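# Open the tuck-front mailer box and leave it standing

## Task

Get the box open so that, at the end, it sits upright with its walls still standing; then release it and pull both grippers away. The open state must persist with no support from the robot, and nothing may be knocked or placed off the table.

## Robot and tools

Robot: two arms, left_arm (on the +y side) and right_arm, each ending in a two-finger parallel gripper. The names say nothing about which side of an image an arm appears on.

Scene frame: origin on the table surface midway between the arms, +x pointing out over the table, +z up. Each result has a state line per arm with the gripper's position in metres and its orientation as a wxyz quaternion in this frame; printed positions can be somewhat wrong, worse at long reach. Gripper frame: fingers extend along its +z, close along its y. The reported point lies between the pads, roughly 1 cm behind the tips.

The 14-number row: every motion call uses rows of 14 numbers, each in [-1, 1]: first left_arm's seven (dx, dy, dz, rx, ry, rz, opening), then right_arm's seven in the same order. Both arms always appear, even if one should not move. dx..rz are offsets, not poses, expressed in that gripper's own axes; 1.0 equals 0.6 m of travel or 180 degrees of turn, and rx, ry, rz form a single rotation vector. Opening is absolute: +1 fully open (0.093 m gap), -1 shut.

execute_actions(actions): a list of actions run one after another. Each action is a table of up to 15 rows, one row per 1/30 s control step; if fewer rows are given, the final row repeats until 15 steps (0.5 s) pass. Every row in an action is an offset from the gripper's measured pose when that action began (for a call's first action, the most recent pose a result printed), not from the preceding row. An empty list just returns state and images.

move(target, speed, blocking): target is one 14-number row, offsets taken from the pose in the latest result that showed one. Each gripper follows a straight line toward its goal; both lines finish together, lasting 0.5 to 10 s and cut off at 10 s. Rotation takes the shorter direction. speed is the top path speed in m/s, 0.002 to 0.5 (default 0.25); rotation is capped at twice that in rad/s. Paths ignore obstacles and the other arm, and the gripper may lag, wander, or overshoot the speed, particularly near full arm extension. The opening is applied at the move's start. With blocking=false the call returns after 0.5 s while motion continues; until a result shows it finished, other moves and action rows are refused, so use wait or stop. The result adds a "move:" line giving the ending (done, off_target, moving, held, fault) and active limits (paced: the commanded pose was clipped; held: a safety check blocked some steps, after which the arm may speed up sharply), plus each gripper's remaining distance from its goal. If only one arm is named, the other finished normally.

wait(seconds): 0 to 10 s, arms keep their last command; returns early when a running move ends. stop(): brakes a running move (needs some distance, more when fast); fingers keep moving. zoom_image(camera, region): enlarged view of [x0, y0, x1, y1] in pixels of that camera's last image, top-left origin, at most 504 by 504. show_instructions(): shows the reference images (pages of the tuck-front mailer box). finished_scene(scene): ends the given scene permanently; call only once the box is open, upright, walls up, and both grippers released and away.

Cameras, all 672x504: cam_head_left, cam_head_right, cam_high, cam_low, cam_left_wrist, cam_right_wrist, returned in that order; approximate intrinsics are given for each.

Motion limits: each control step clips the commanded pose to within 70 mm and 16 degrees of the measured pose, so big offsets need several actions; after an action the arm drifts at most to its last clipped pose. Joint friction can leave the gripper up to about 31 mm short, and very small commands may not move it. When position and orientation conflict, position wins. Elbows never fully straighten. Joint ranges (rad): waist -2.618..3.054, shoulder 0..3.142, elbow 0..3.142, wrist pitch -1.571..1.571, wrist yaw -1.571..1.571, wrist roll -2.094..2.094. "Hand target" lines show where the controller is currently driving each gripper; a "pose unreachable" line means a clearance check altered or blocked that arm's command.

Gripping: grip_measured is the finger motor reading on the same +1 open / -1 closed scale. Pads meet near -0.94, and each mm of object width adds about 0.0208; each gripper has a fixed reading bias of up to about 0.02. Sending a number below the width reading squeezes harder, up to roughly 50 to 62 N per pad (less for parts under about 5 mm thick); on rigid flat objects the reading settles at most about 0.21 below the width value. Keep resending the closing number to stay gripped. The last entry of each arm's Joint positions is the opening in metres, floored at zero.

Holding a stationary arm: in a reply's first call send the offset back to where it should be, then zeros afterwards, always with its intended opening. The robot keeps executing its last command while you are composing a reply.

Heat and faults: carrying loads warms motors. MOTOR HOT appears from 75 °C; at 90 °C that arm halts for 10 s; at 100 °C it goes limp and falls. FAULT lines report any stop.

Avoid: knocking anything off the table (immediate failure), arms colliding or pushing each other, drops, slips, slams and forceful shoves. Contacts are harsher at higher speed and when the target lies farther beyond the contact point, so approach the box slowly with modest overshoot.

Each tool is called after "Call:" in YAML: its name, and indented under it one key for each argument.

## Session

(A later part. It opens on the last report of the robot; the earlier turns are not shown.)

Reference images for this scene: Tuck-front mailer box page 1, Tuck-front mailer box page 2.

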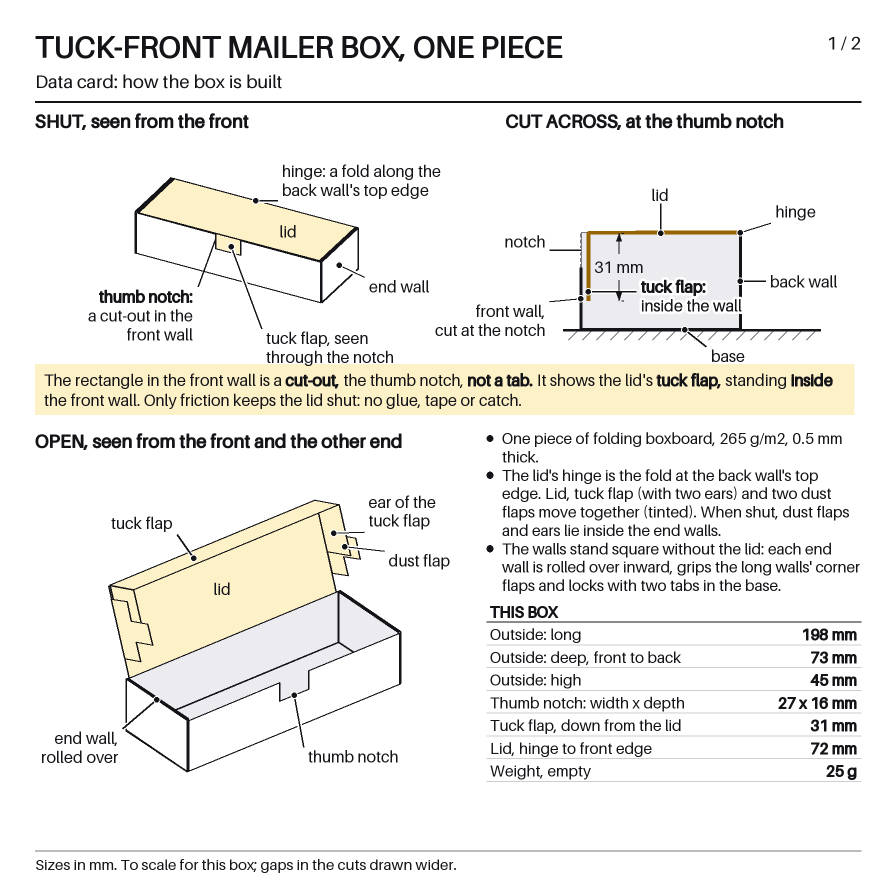

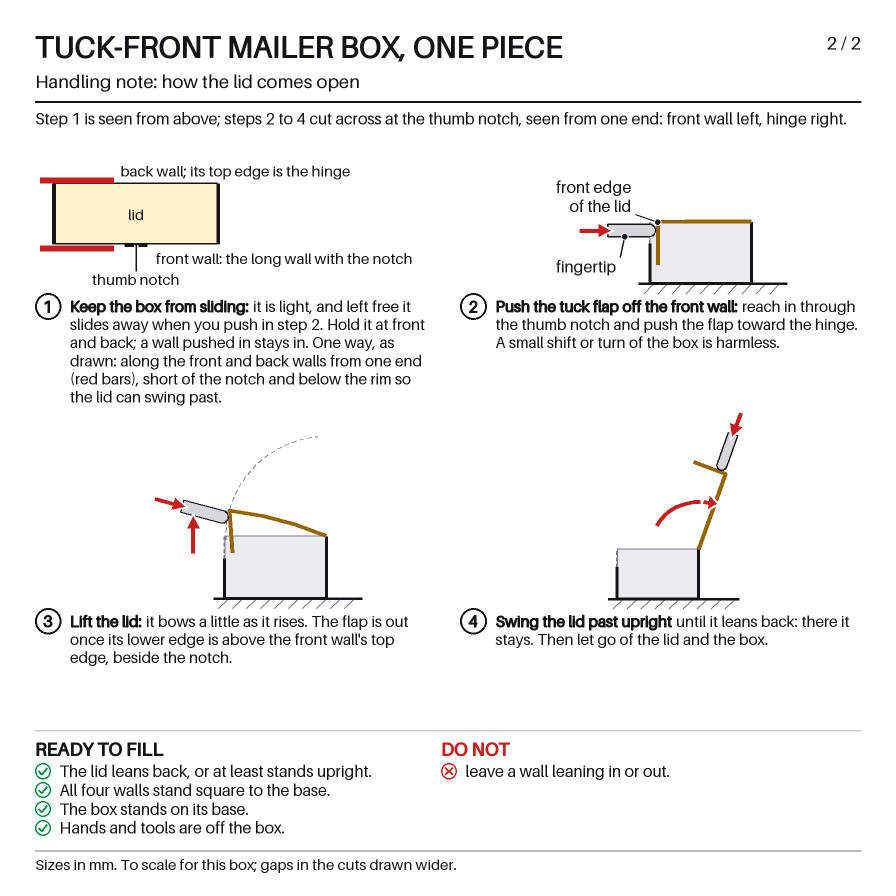

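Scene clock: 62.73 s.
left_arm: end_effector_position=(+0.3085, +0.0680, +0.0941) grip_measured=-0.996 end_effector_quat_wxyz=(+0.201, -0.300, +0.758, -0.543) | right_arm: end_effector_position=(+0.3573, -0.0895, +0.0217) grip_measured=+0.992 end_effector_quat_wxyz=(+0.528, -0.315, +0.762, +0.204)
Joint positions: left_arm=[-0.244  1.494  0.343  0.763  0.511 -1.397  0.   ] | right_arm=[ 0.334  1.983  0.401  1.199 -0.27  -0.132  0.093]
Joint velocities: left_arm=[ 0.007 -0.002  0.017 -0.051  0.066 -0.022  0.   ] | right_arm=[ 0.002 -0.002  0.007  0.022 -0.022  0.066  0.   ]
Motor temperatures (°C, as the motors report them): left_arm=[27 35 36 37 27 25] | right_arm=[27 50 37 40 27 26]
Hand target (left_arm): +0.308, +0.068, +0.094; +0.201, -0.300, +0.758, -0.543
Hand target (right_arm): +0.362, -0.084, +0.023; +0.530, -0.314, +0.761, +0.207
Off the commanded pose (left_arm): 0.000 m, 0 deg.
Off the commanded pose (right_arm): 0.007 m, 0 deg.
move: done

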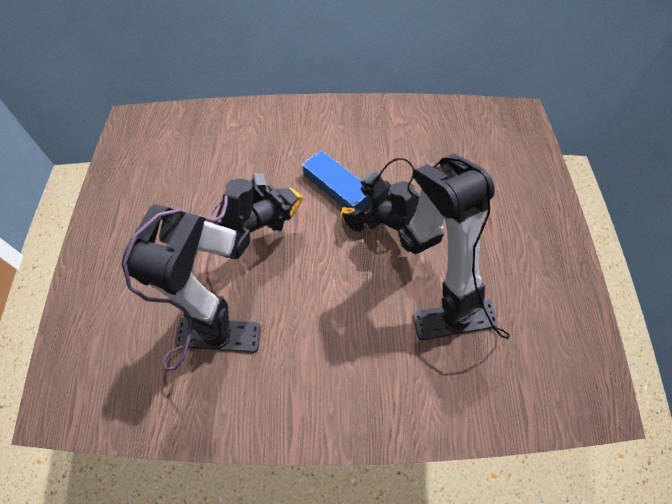

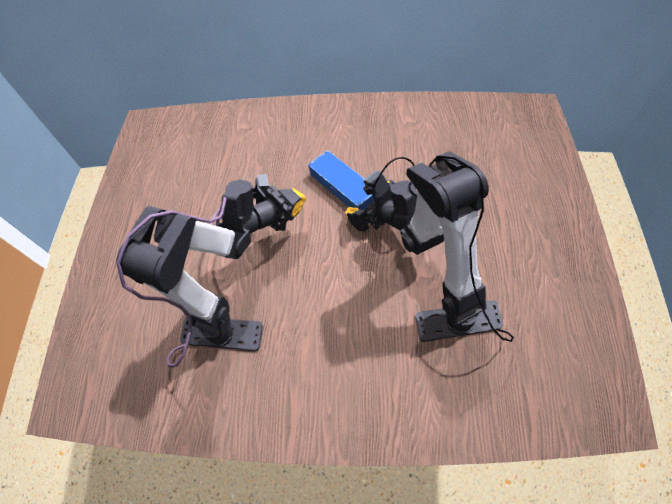

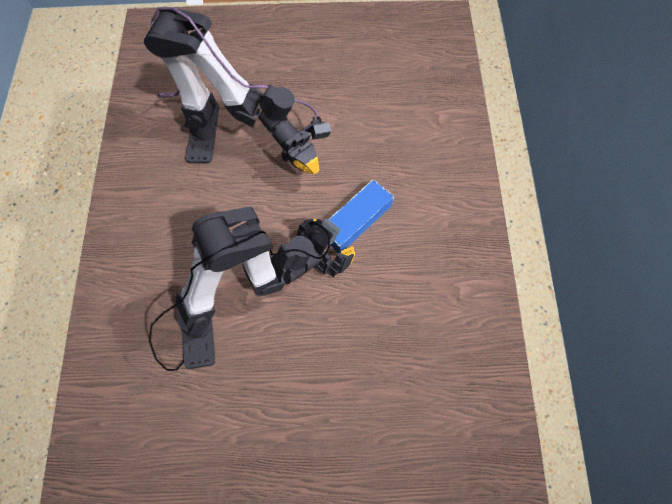

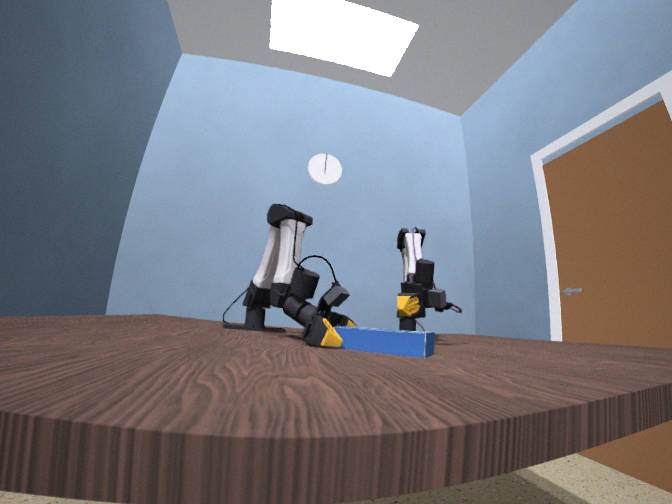

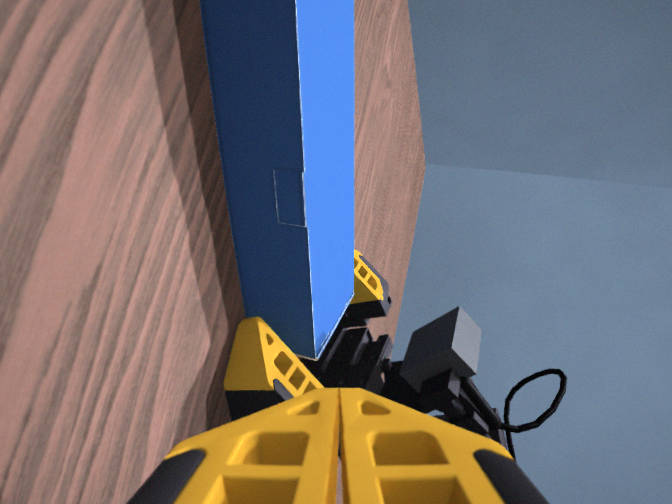

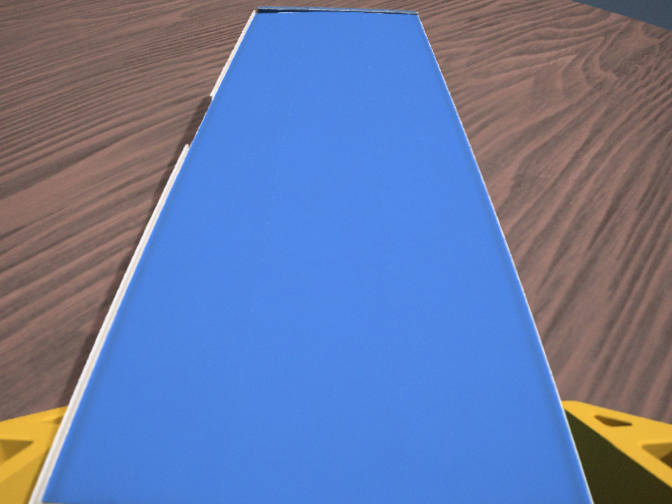

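Call:
move:
  target: [-0.04,0.03,0.1,0,0,0,-1, 0,0,0,0,0,0,0.52]
  speed: 0.05

Scene clock: 67.70 s.
left_arm: end_effector_position=(+0.3532, +0.0515, +0.0564) grip_measured=-0.996 end_effector_quat_wxyz=(+0.198, -0.303, +0.761, -0.538) | right_arm: end_effector_position=(+0.3573, -0.0896, +0.0214) grip_measured=+0.527 end_effector_quat_wxyz=(+0.528, -0.315, +0.762, +0.203)
Joint positions: left_arm=[-0.256  1.838  0.492  0.946  0.497 -1.398  0.   ] | right_arm=[ 0.334  1.983  0.401  1.198 -0.27  -0.131  0.071]
Joint velocities: left_arm=[-0.017  0.007 -0.007  0.051 -0.066  0.007  0.   ] | right_arm=[-0.027  0.002 -0.017 -0.037 -0.022 -0.066  0.   ]
Motor temperatures (°C, as the motors report them): left_arm=[27 35 36 38 27 25] | right_arm=[27 50 37 40 27 26]
Hand target (left_arm): +0.359, +0.046, +0.059; +0.201, -0.300, +0.758, -0.543
Hand target (right_arm): +0.357, -0.089, +0.022; +0.528, -0.315, +0.762, +0.204
Off the commanded pose (left_arm): 0.009 m, 1 deg.
Off the commanded pose (right_arm): 0.000 m, 0 deg.
move: done

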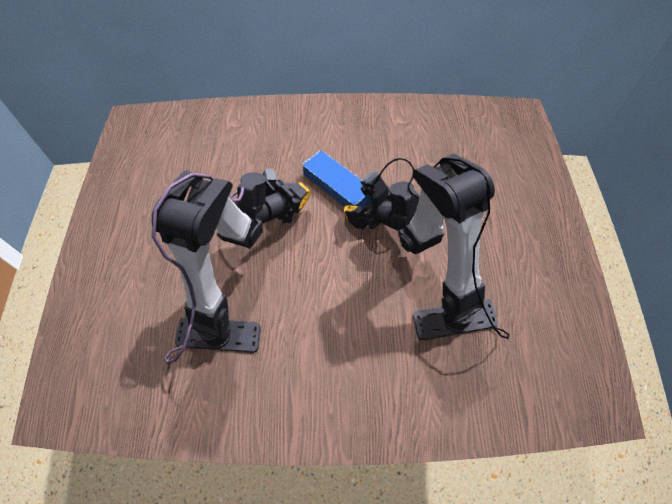

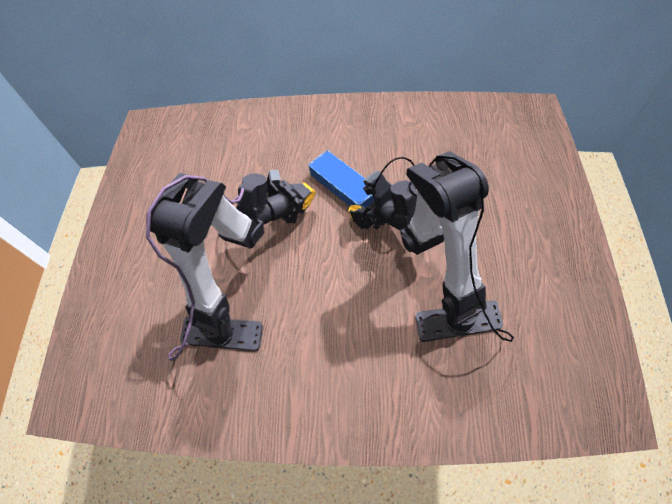

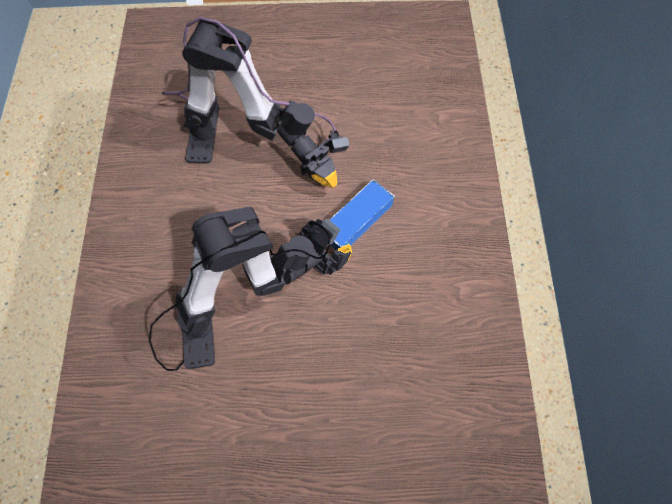

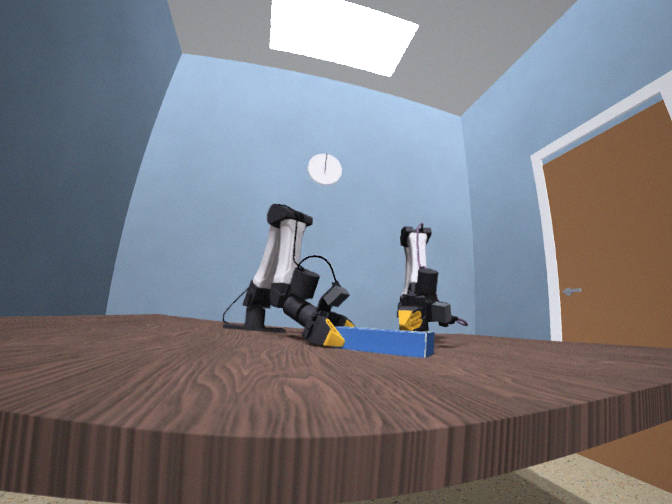

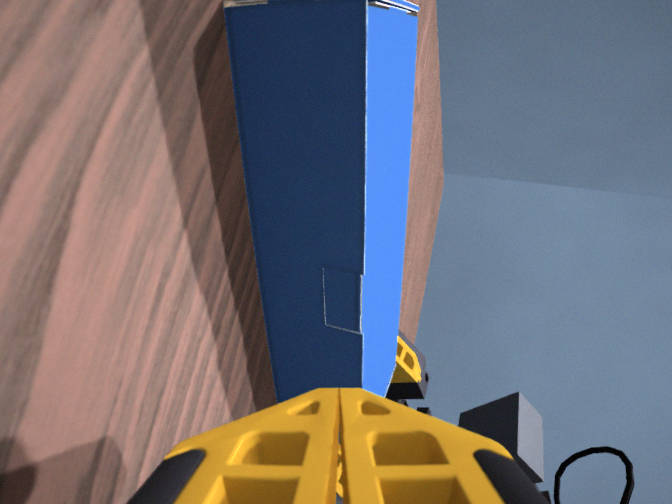

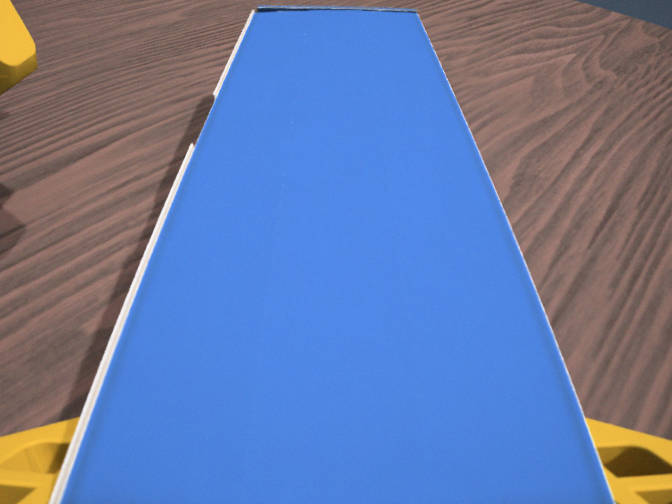

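Aimed at the notch height. Advance and look.

Call:
move:
  target: [0,0,0.07,0,0,0,-1, 0,0,0,0,0,0,0.52]
  speed: 0.03

Scene clock: 70.60 s.
left_arm: end_effector_position=(+0.3737, +0.0284, +0.0420) grip_measured=-0.996 end_effector_quat_wxyz=(+0.197, -0.304, +0.764, -0.534) | right_arm: end_effector_position=(+0.3573, -0.0896, +0.0214) grip_measured=+0.527 end_effector_quat_wxyz=(+0.528, -0.315, +0.762, +0.203)
Joint positions: left_arm=[-0.311  1.963  0.6    0.963  0.443 -1.416  0.   ] | right_arm=[ 0.334  1.983  0.401  1.198 -0.27  -0.131  0.071]
Joint velocities: left_arm=[-0.002 -0.022 -0.002  0.051  0.037  0.051  0.   ] | right_arm=[ 0.007 -0.017  0.002 -0.11  -0.022 -0.007 -0.001]
Motor temperatures (°C, as the motors report them): left_arm=[27 35 36 38 27 25] | right_arm=[27 49 37 40 27 26]
Hand target (left_arm): +0.379, +0.022, +0.043; +0.199, -0.303, +0.761, -0.538
Hand target (right_arm): +0.357, -0.090, +0.021; +0.528, -0.315, +0.762, +0.203
Off the commanded pose (left_arm): 0.009 m, 1 deg.
Off the commanded pose (right_arm): 0.000 m, 0 deg.
move: done

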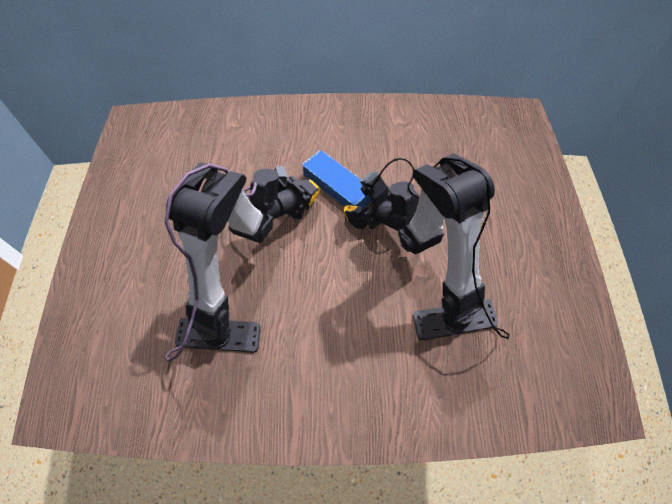

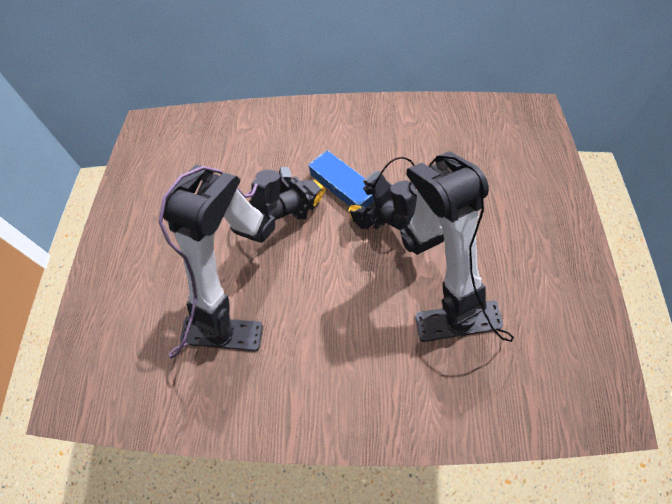

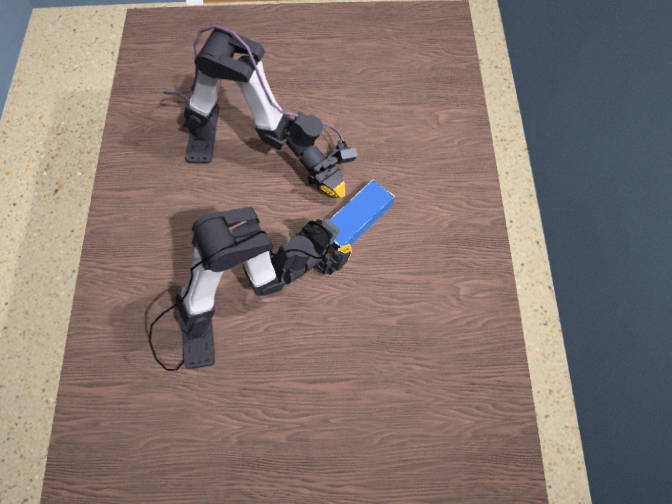

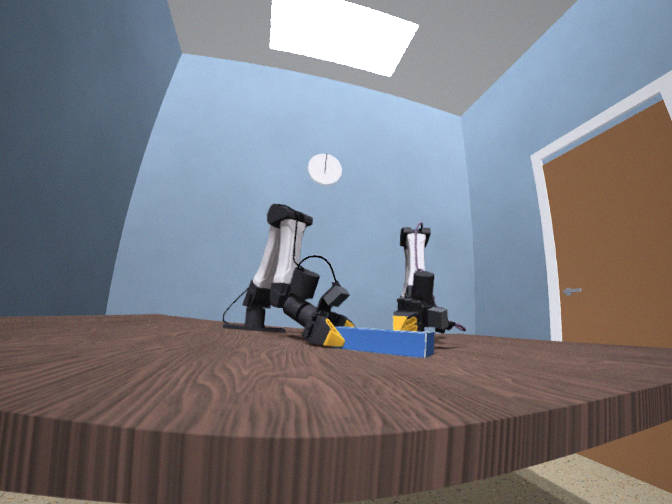

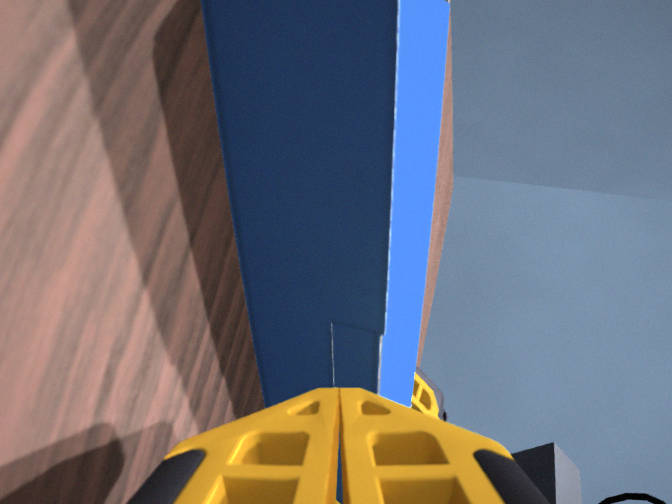

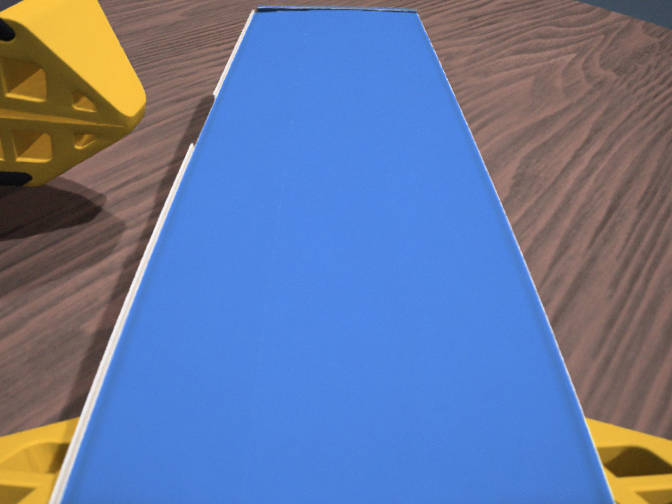

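Laterally fine; slightly low. Go horizontally with an up bias.

Call:
move:
  target: [0,-0.03,0.06,0.01,0,0,-1, 0,0,0,0,0,0,0.52]
  speed: 0.02

Scene clock: 74.70 s.
left_arm: end_effector_position=(+0.3963, +0.0070, +0.0486) grip_measured=-0.996 end_effector_quat_wxyz=(+0.206, -0.302, +0.755, -0.544) | right_arm: end_effector_position=(+0.3604, -0.0929, +0.0215) grip_measured=+0.527 end_effector_quat_wxyz=(+0.531, -0.307, +0.766, +0.194)
Joint positions: left_arm=[-0.349  2.025  0.71   0.956  0.404 -1.442  0.   ] | right_arm=[ 0.334  1.983  0.401  1.2   -0.243 -0.128  0.071]
Joint velocities: left_arm=[-0.002 -0.002  0.007  0.007  0.066 -0.007  0.   ] | right_arm=[-0.022 -0.002 -0.007 -0.022 -0.037 -0.037 -0.   ]
Motor temperatures (°C, as the motors report them): left_arm=[27 35 36 38 27 25] | right_arm=[27 49 36 40 27 26]
Hand target (left_arm): +0.400, -0.001, +0.047; +0.202, -0.301, +0.755, -0.546
Hand target (right_arm): +0.357, -0.090, +0.021; +0.528, -0.315, +0.762, +0.203
Off the commanded pose (left_arm): 0.010 m, 0 deg.
Off the commanded pose (right_arm): 0.005 m, 2 deg.
move: done

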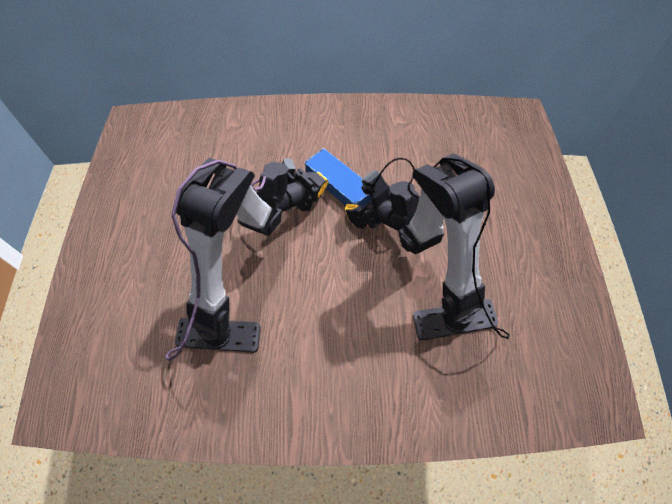

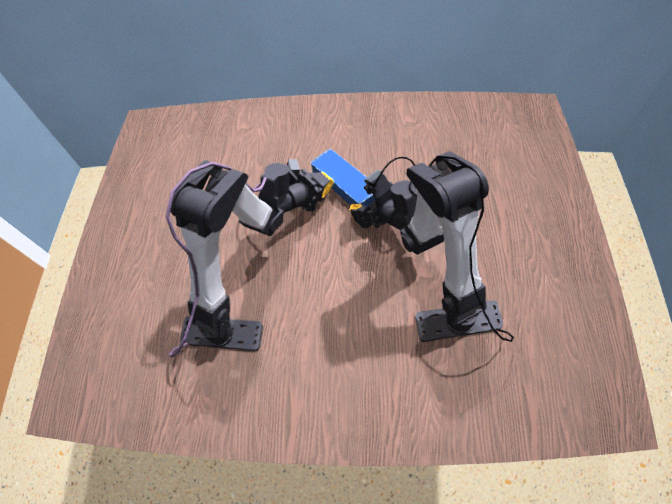

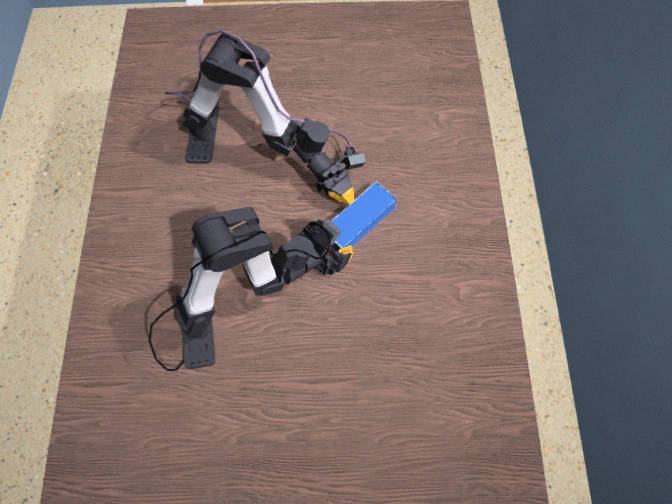

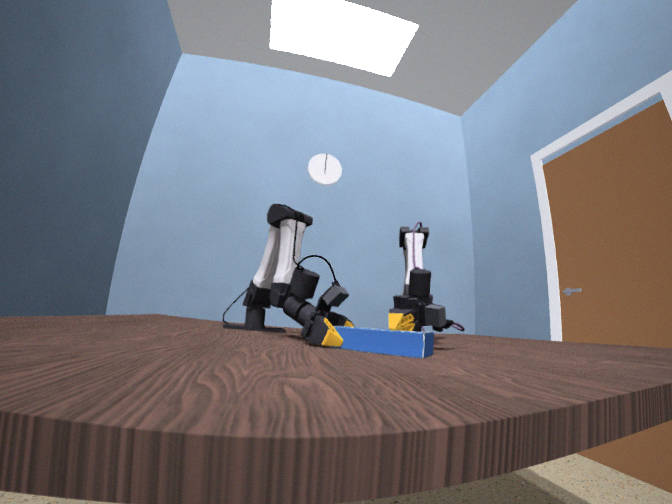

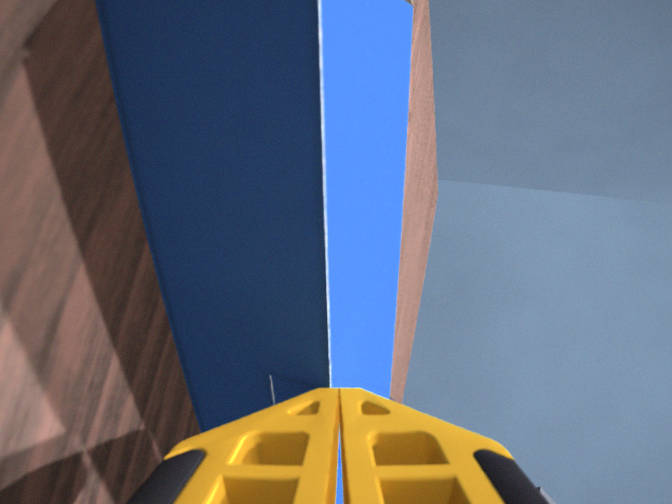

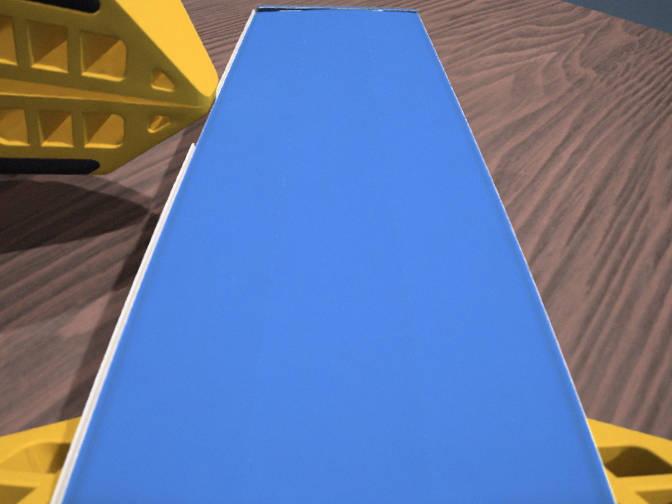

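Too high and too far along. Back off, lower, shift +x.

Call:
move:
  target: [0.03,0.03,-0.035,0,0,0,-1, 0,0.008,0,-0.01,0,0,0.52]
  speed: 0.03

Call:
move:
  target: [0,-0.008,0.05,0,0,0,-1, 0,0,0,0,0,0,0.52]
  speed: 0.02

Scene clock: 78.10 s.
left_arm: end_effector_position=(+0.3727, +0.0150, +0.0360) grip_measured=-0.996 end_effector_quat_wxyz=(+0.207, -0.302, +0.756, -0.542) | right_arm: end_effector_position=(+0.3574, -0.0898, +0.0213) grip_measured=+0.527 end_effector_quat_wxyz=(+0.527, -0.314, +0.763, +0.204)
Joint positions: left_arm=[-0.357  2.025  0.602  1.062  0.394 -1.443  0.   ] | right_arm=[ 0.334  1.983  0.401  1.198 -0.269 -0.128  0.071]
Joint velocities: left_arm=[-0.002 -0.022  0.007  0.051 -0.007 -0.022  0.   ] | right_arm=[ 0.007 -0.007  0.002  0.022  0.051 -0.037  0.001]
Motor temperatures (°C, as the motors report them): left_arm=[27 36 36 39 27 25] | right_arm=[27 49 36 40 27 26]
Hand target (left_arm): +0.366, +0.014, +0.038; +0.206, -0.302, +0.755, -0.544
Hand target (right_arm): +0.357, -0.089, +0.021; +0.526, -0.316, +0.763, +0.206
Off the commanded pose (left_arm): 0.008 m, 0 deg.
Off the commanded pose (right_arm): 0.001 m, 0 deg.
move: done

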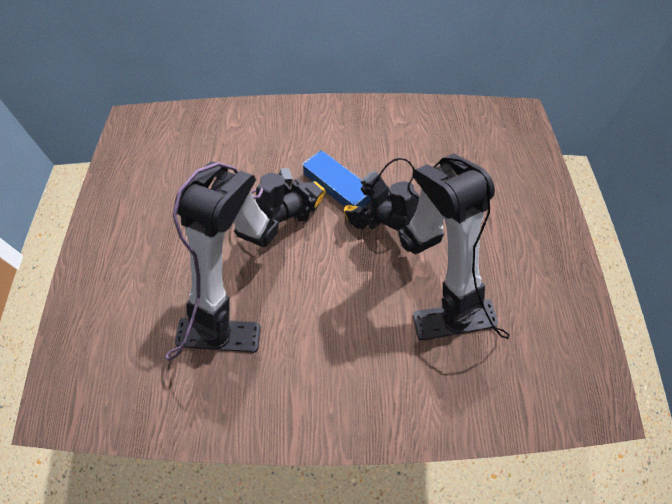

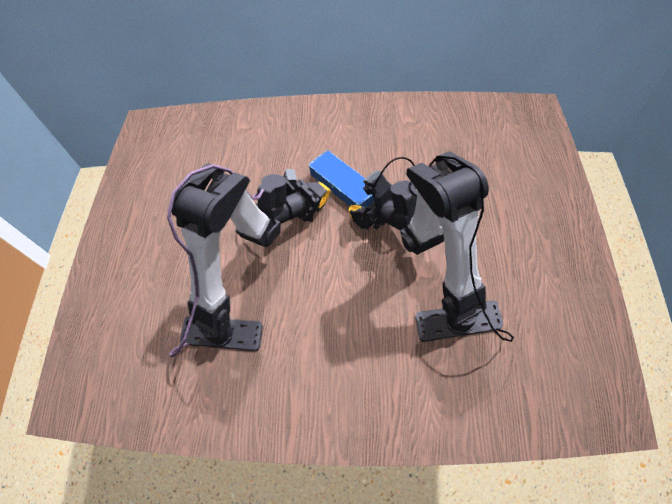

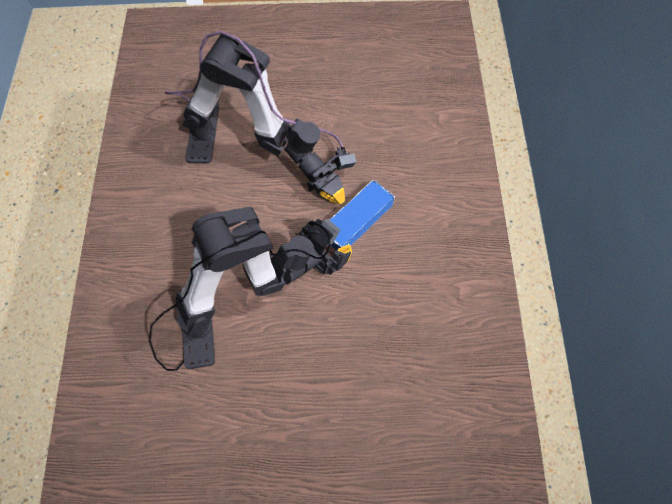

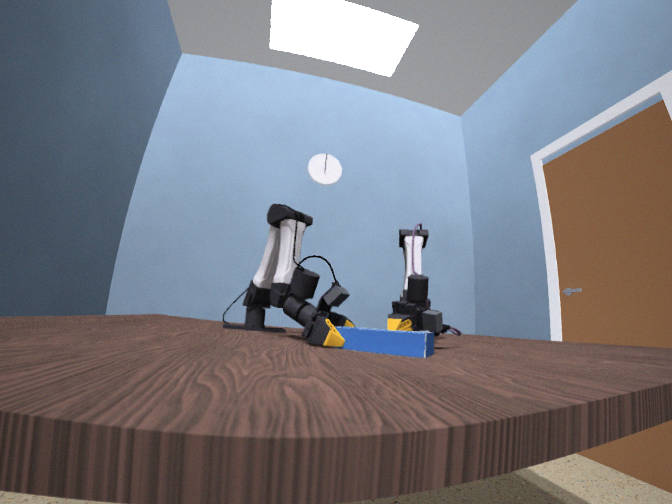

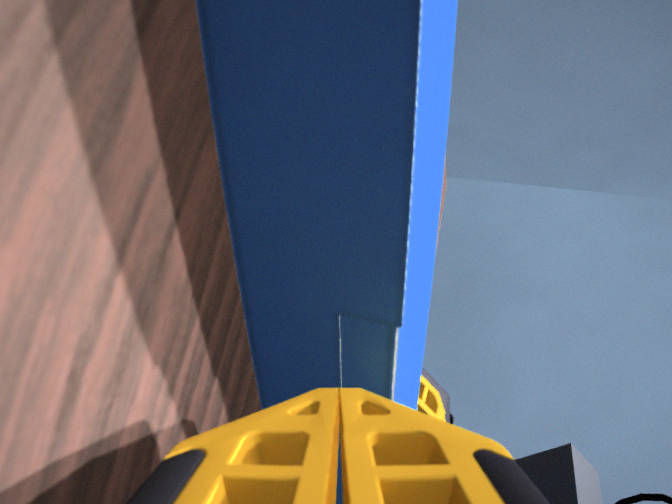

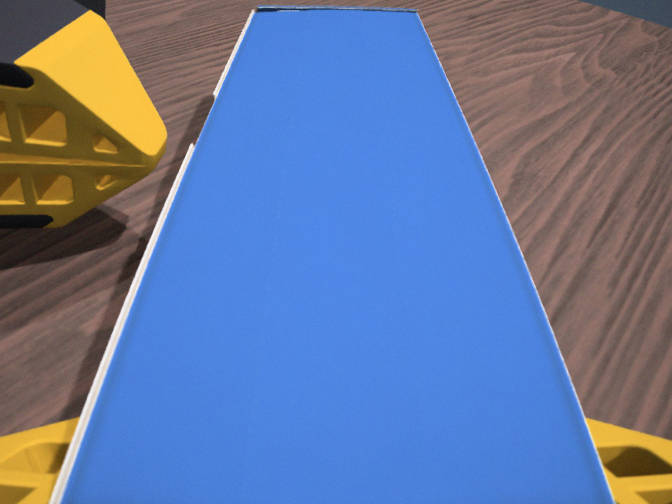

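Scene clock: 79.83 s.
left_arm: end_effector_position=(+0.3884, +0.0012, +0.0323) grip_measured=-0.996 end_effector_quat_wxyz=(+0.210, -0.304, +0.757, -0.539) | right_arm: end_effector_position=(+0.3598, -0.0924, +0.0214) grip_measured=+0.527 end_effector_quat_wxyz=(+0.530, -0.308, +0.765, +0.195)
Joint positions: left_arm=[-0.381  2.077  0.686  1.03   0.365 -1.448  0.   ] | right_arm=[ 0.334  1.983  0.401  1.2   -0.248 -0.128  0.071]
Joint velocities: left_arm=[ 0.007 -0.007  0.012  0.022  0.022  0.022  0.   ] | right_arm=[ 0.012 -0.012 -0.007 -0.081 -0.022  0.051  0.001]
Motor temperatures (°C, as the motors report them): left_arm=[27 36 36 39 27 25] | right_arm=[27 49 36 41 27 26]
Hand target (left_arm): +0.393, -0.007, +0.031; +0.207, -0.302, +0.756, -0.542
Hand target (right_arm): +0.357, -0.090, +0.021; +0.527, -0.314, +0.763, +0.204
Off the commanded pose (left_arm): 0.009 m, 0 deg.
Off the commanded pose (right_arm): 0.004 m, 1 deg.
move: done

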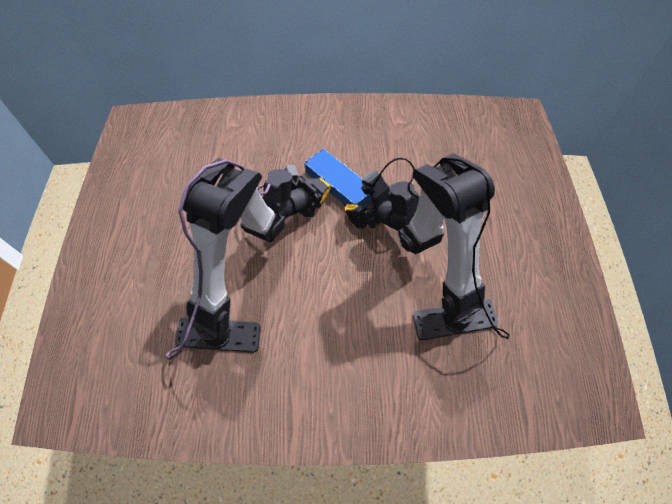

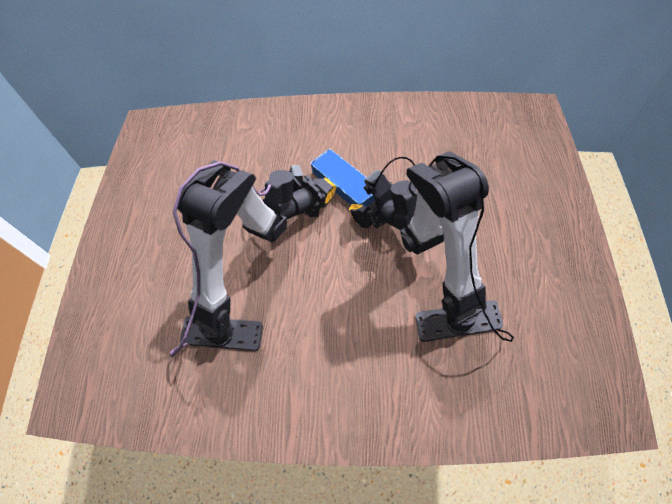

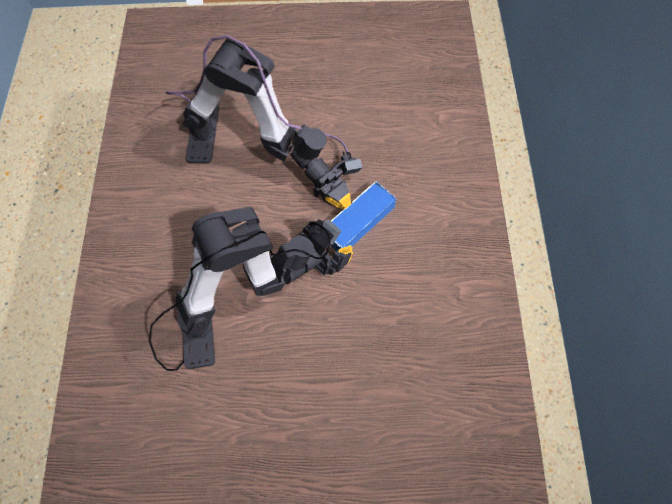

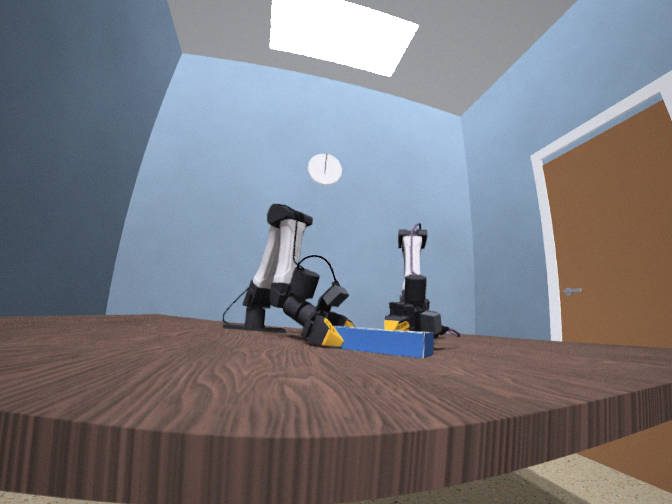

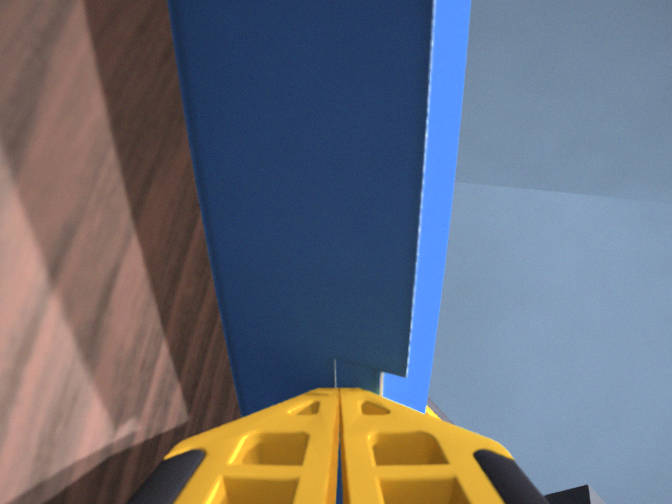

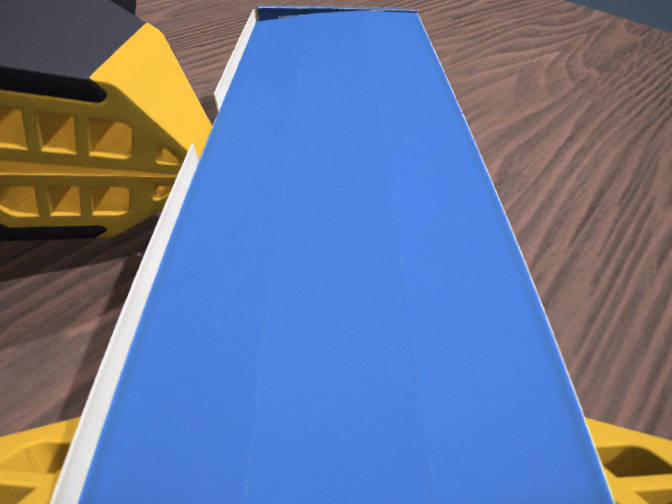

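Flap pushed in. Lift.

Call:
move:
  target: [-0.01,-0.08,0.015,0.035,0,0,-1, 0,0.012,0,-0.02,0,0,0.52]
  speed: 0.012

Scene clock: 85.97 s.
left_arm: end_effector_position=(+0.3933, -0.0048, +0.0397) grip_measured=-0.996 end_effector_quat_wxyz=(+0.197, -0.308, +0.749, -0.552) | right_arm: end_effector_position=(+0.3630, -0.0980, +0.0213) grip_measured=+0.527 end_effector_quat_wxyz=(+0.531, -0.303, +0.767, +0.195)
Joint positions: left_arm=[-0.381  2.077  0.716  1.018  0.386 -1.485  0.   ] | right_arm=[ 0.313  1.983  0.401  1.198 -0.26  -0.128  0.071]
Joint velocities: left_arm=[-0.002  0.012  0.007 -0.051 -0.037 -0.022  0.   ] | right_arm=[ 0.007 -0.007 -0.007  0.022 -0.007  0.007 -0.001]
Motor temperatures (°C, as the motors report them): left_arm=[27 37 36 39 27 25] | right_arm=[27 49 36 41 27 26]
Hand target (left_arm): +0.407, -0.012, +0.075; +0.225, -0.291, +0.726, -0.581
Hand target (right_arm): +0.355, -0.088, +0.021; +0.520, -0.324, +0.759, +0.219
Off the commanded pose (left_arm): 0.039 m, 6 deg.
Off the commanded pose (right_arm): 0.014 m, 4 deg.
move: off_target (left_arm, right_arm)

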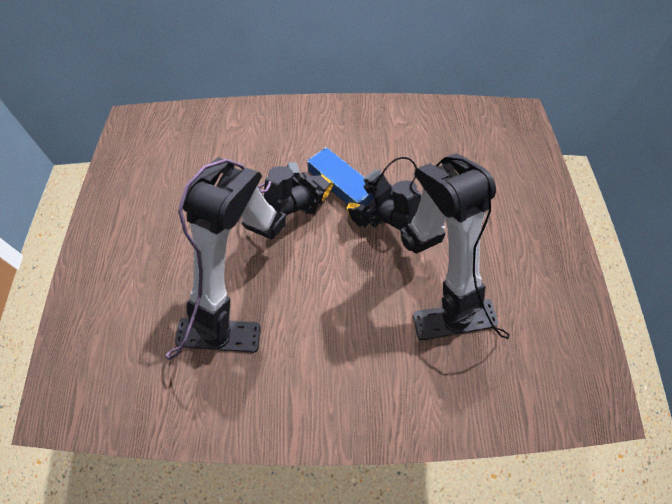

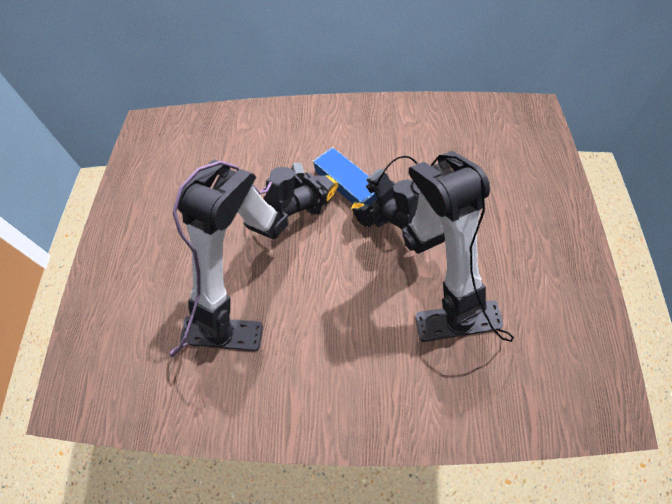

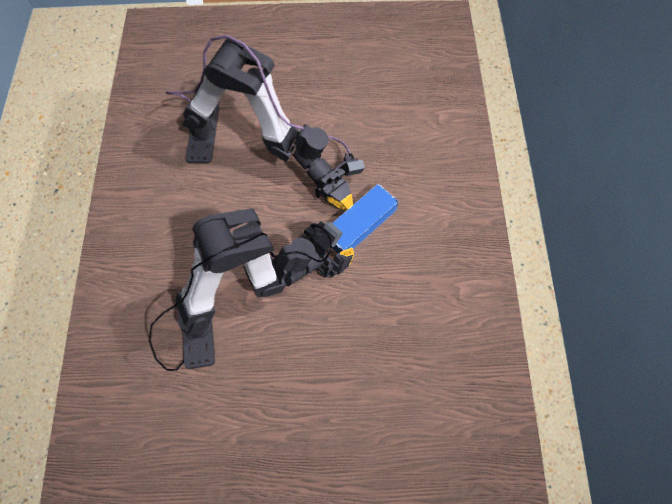

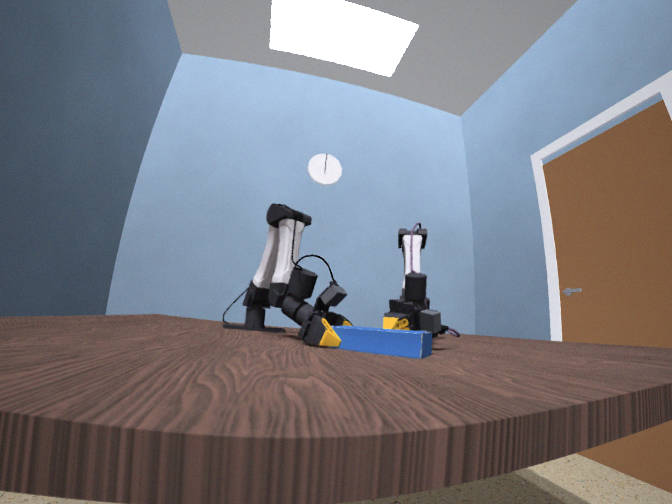

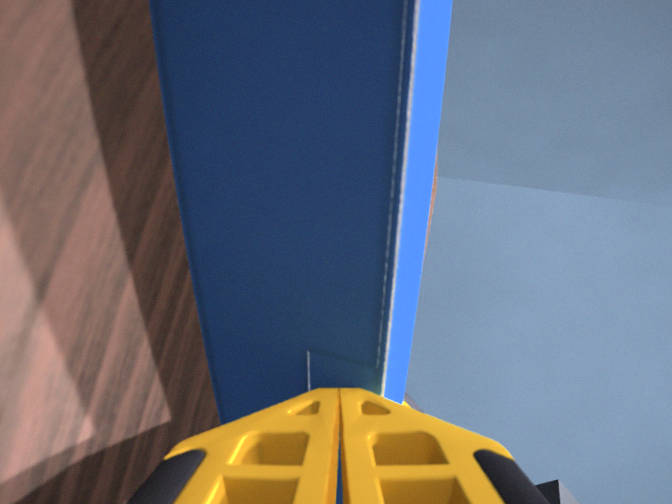

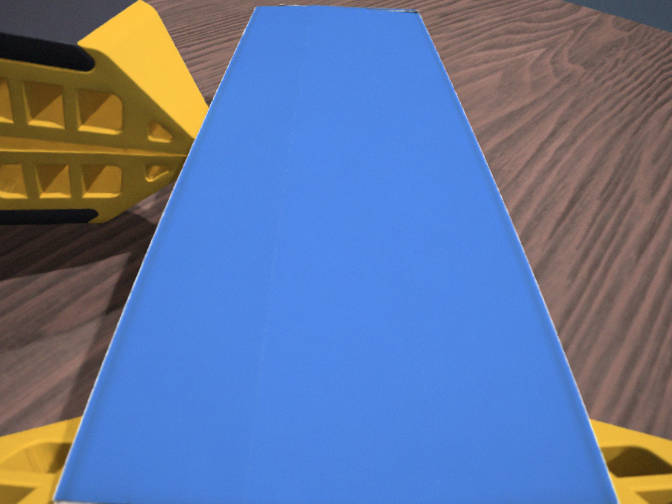

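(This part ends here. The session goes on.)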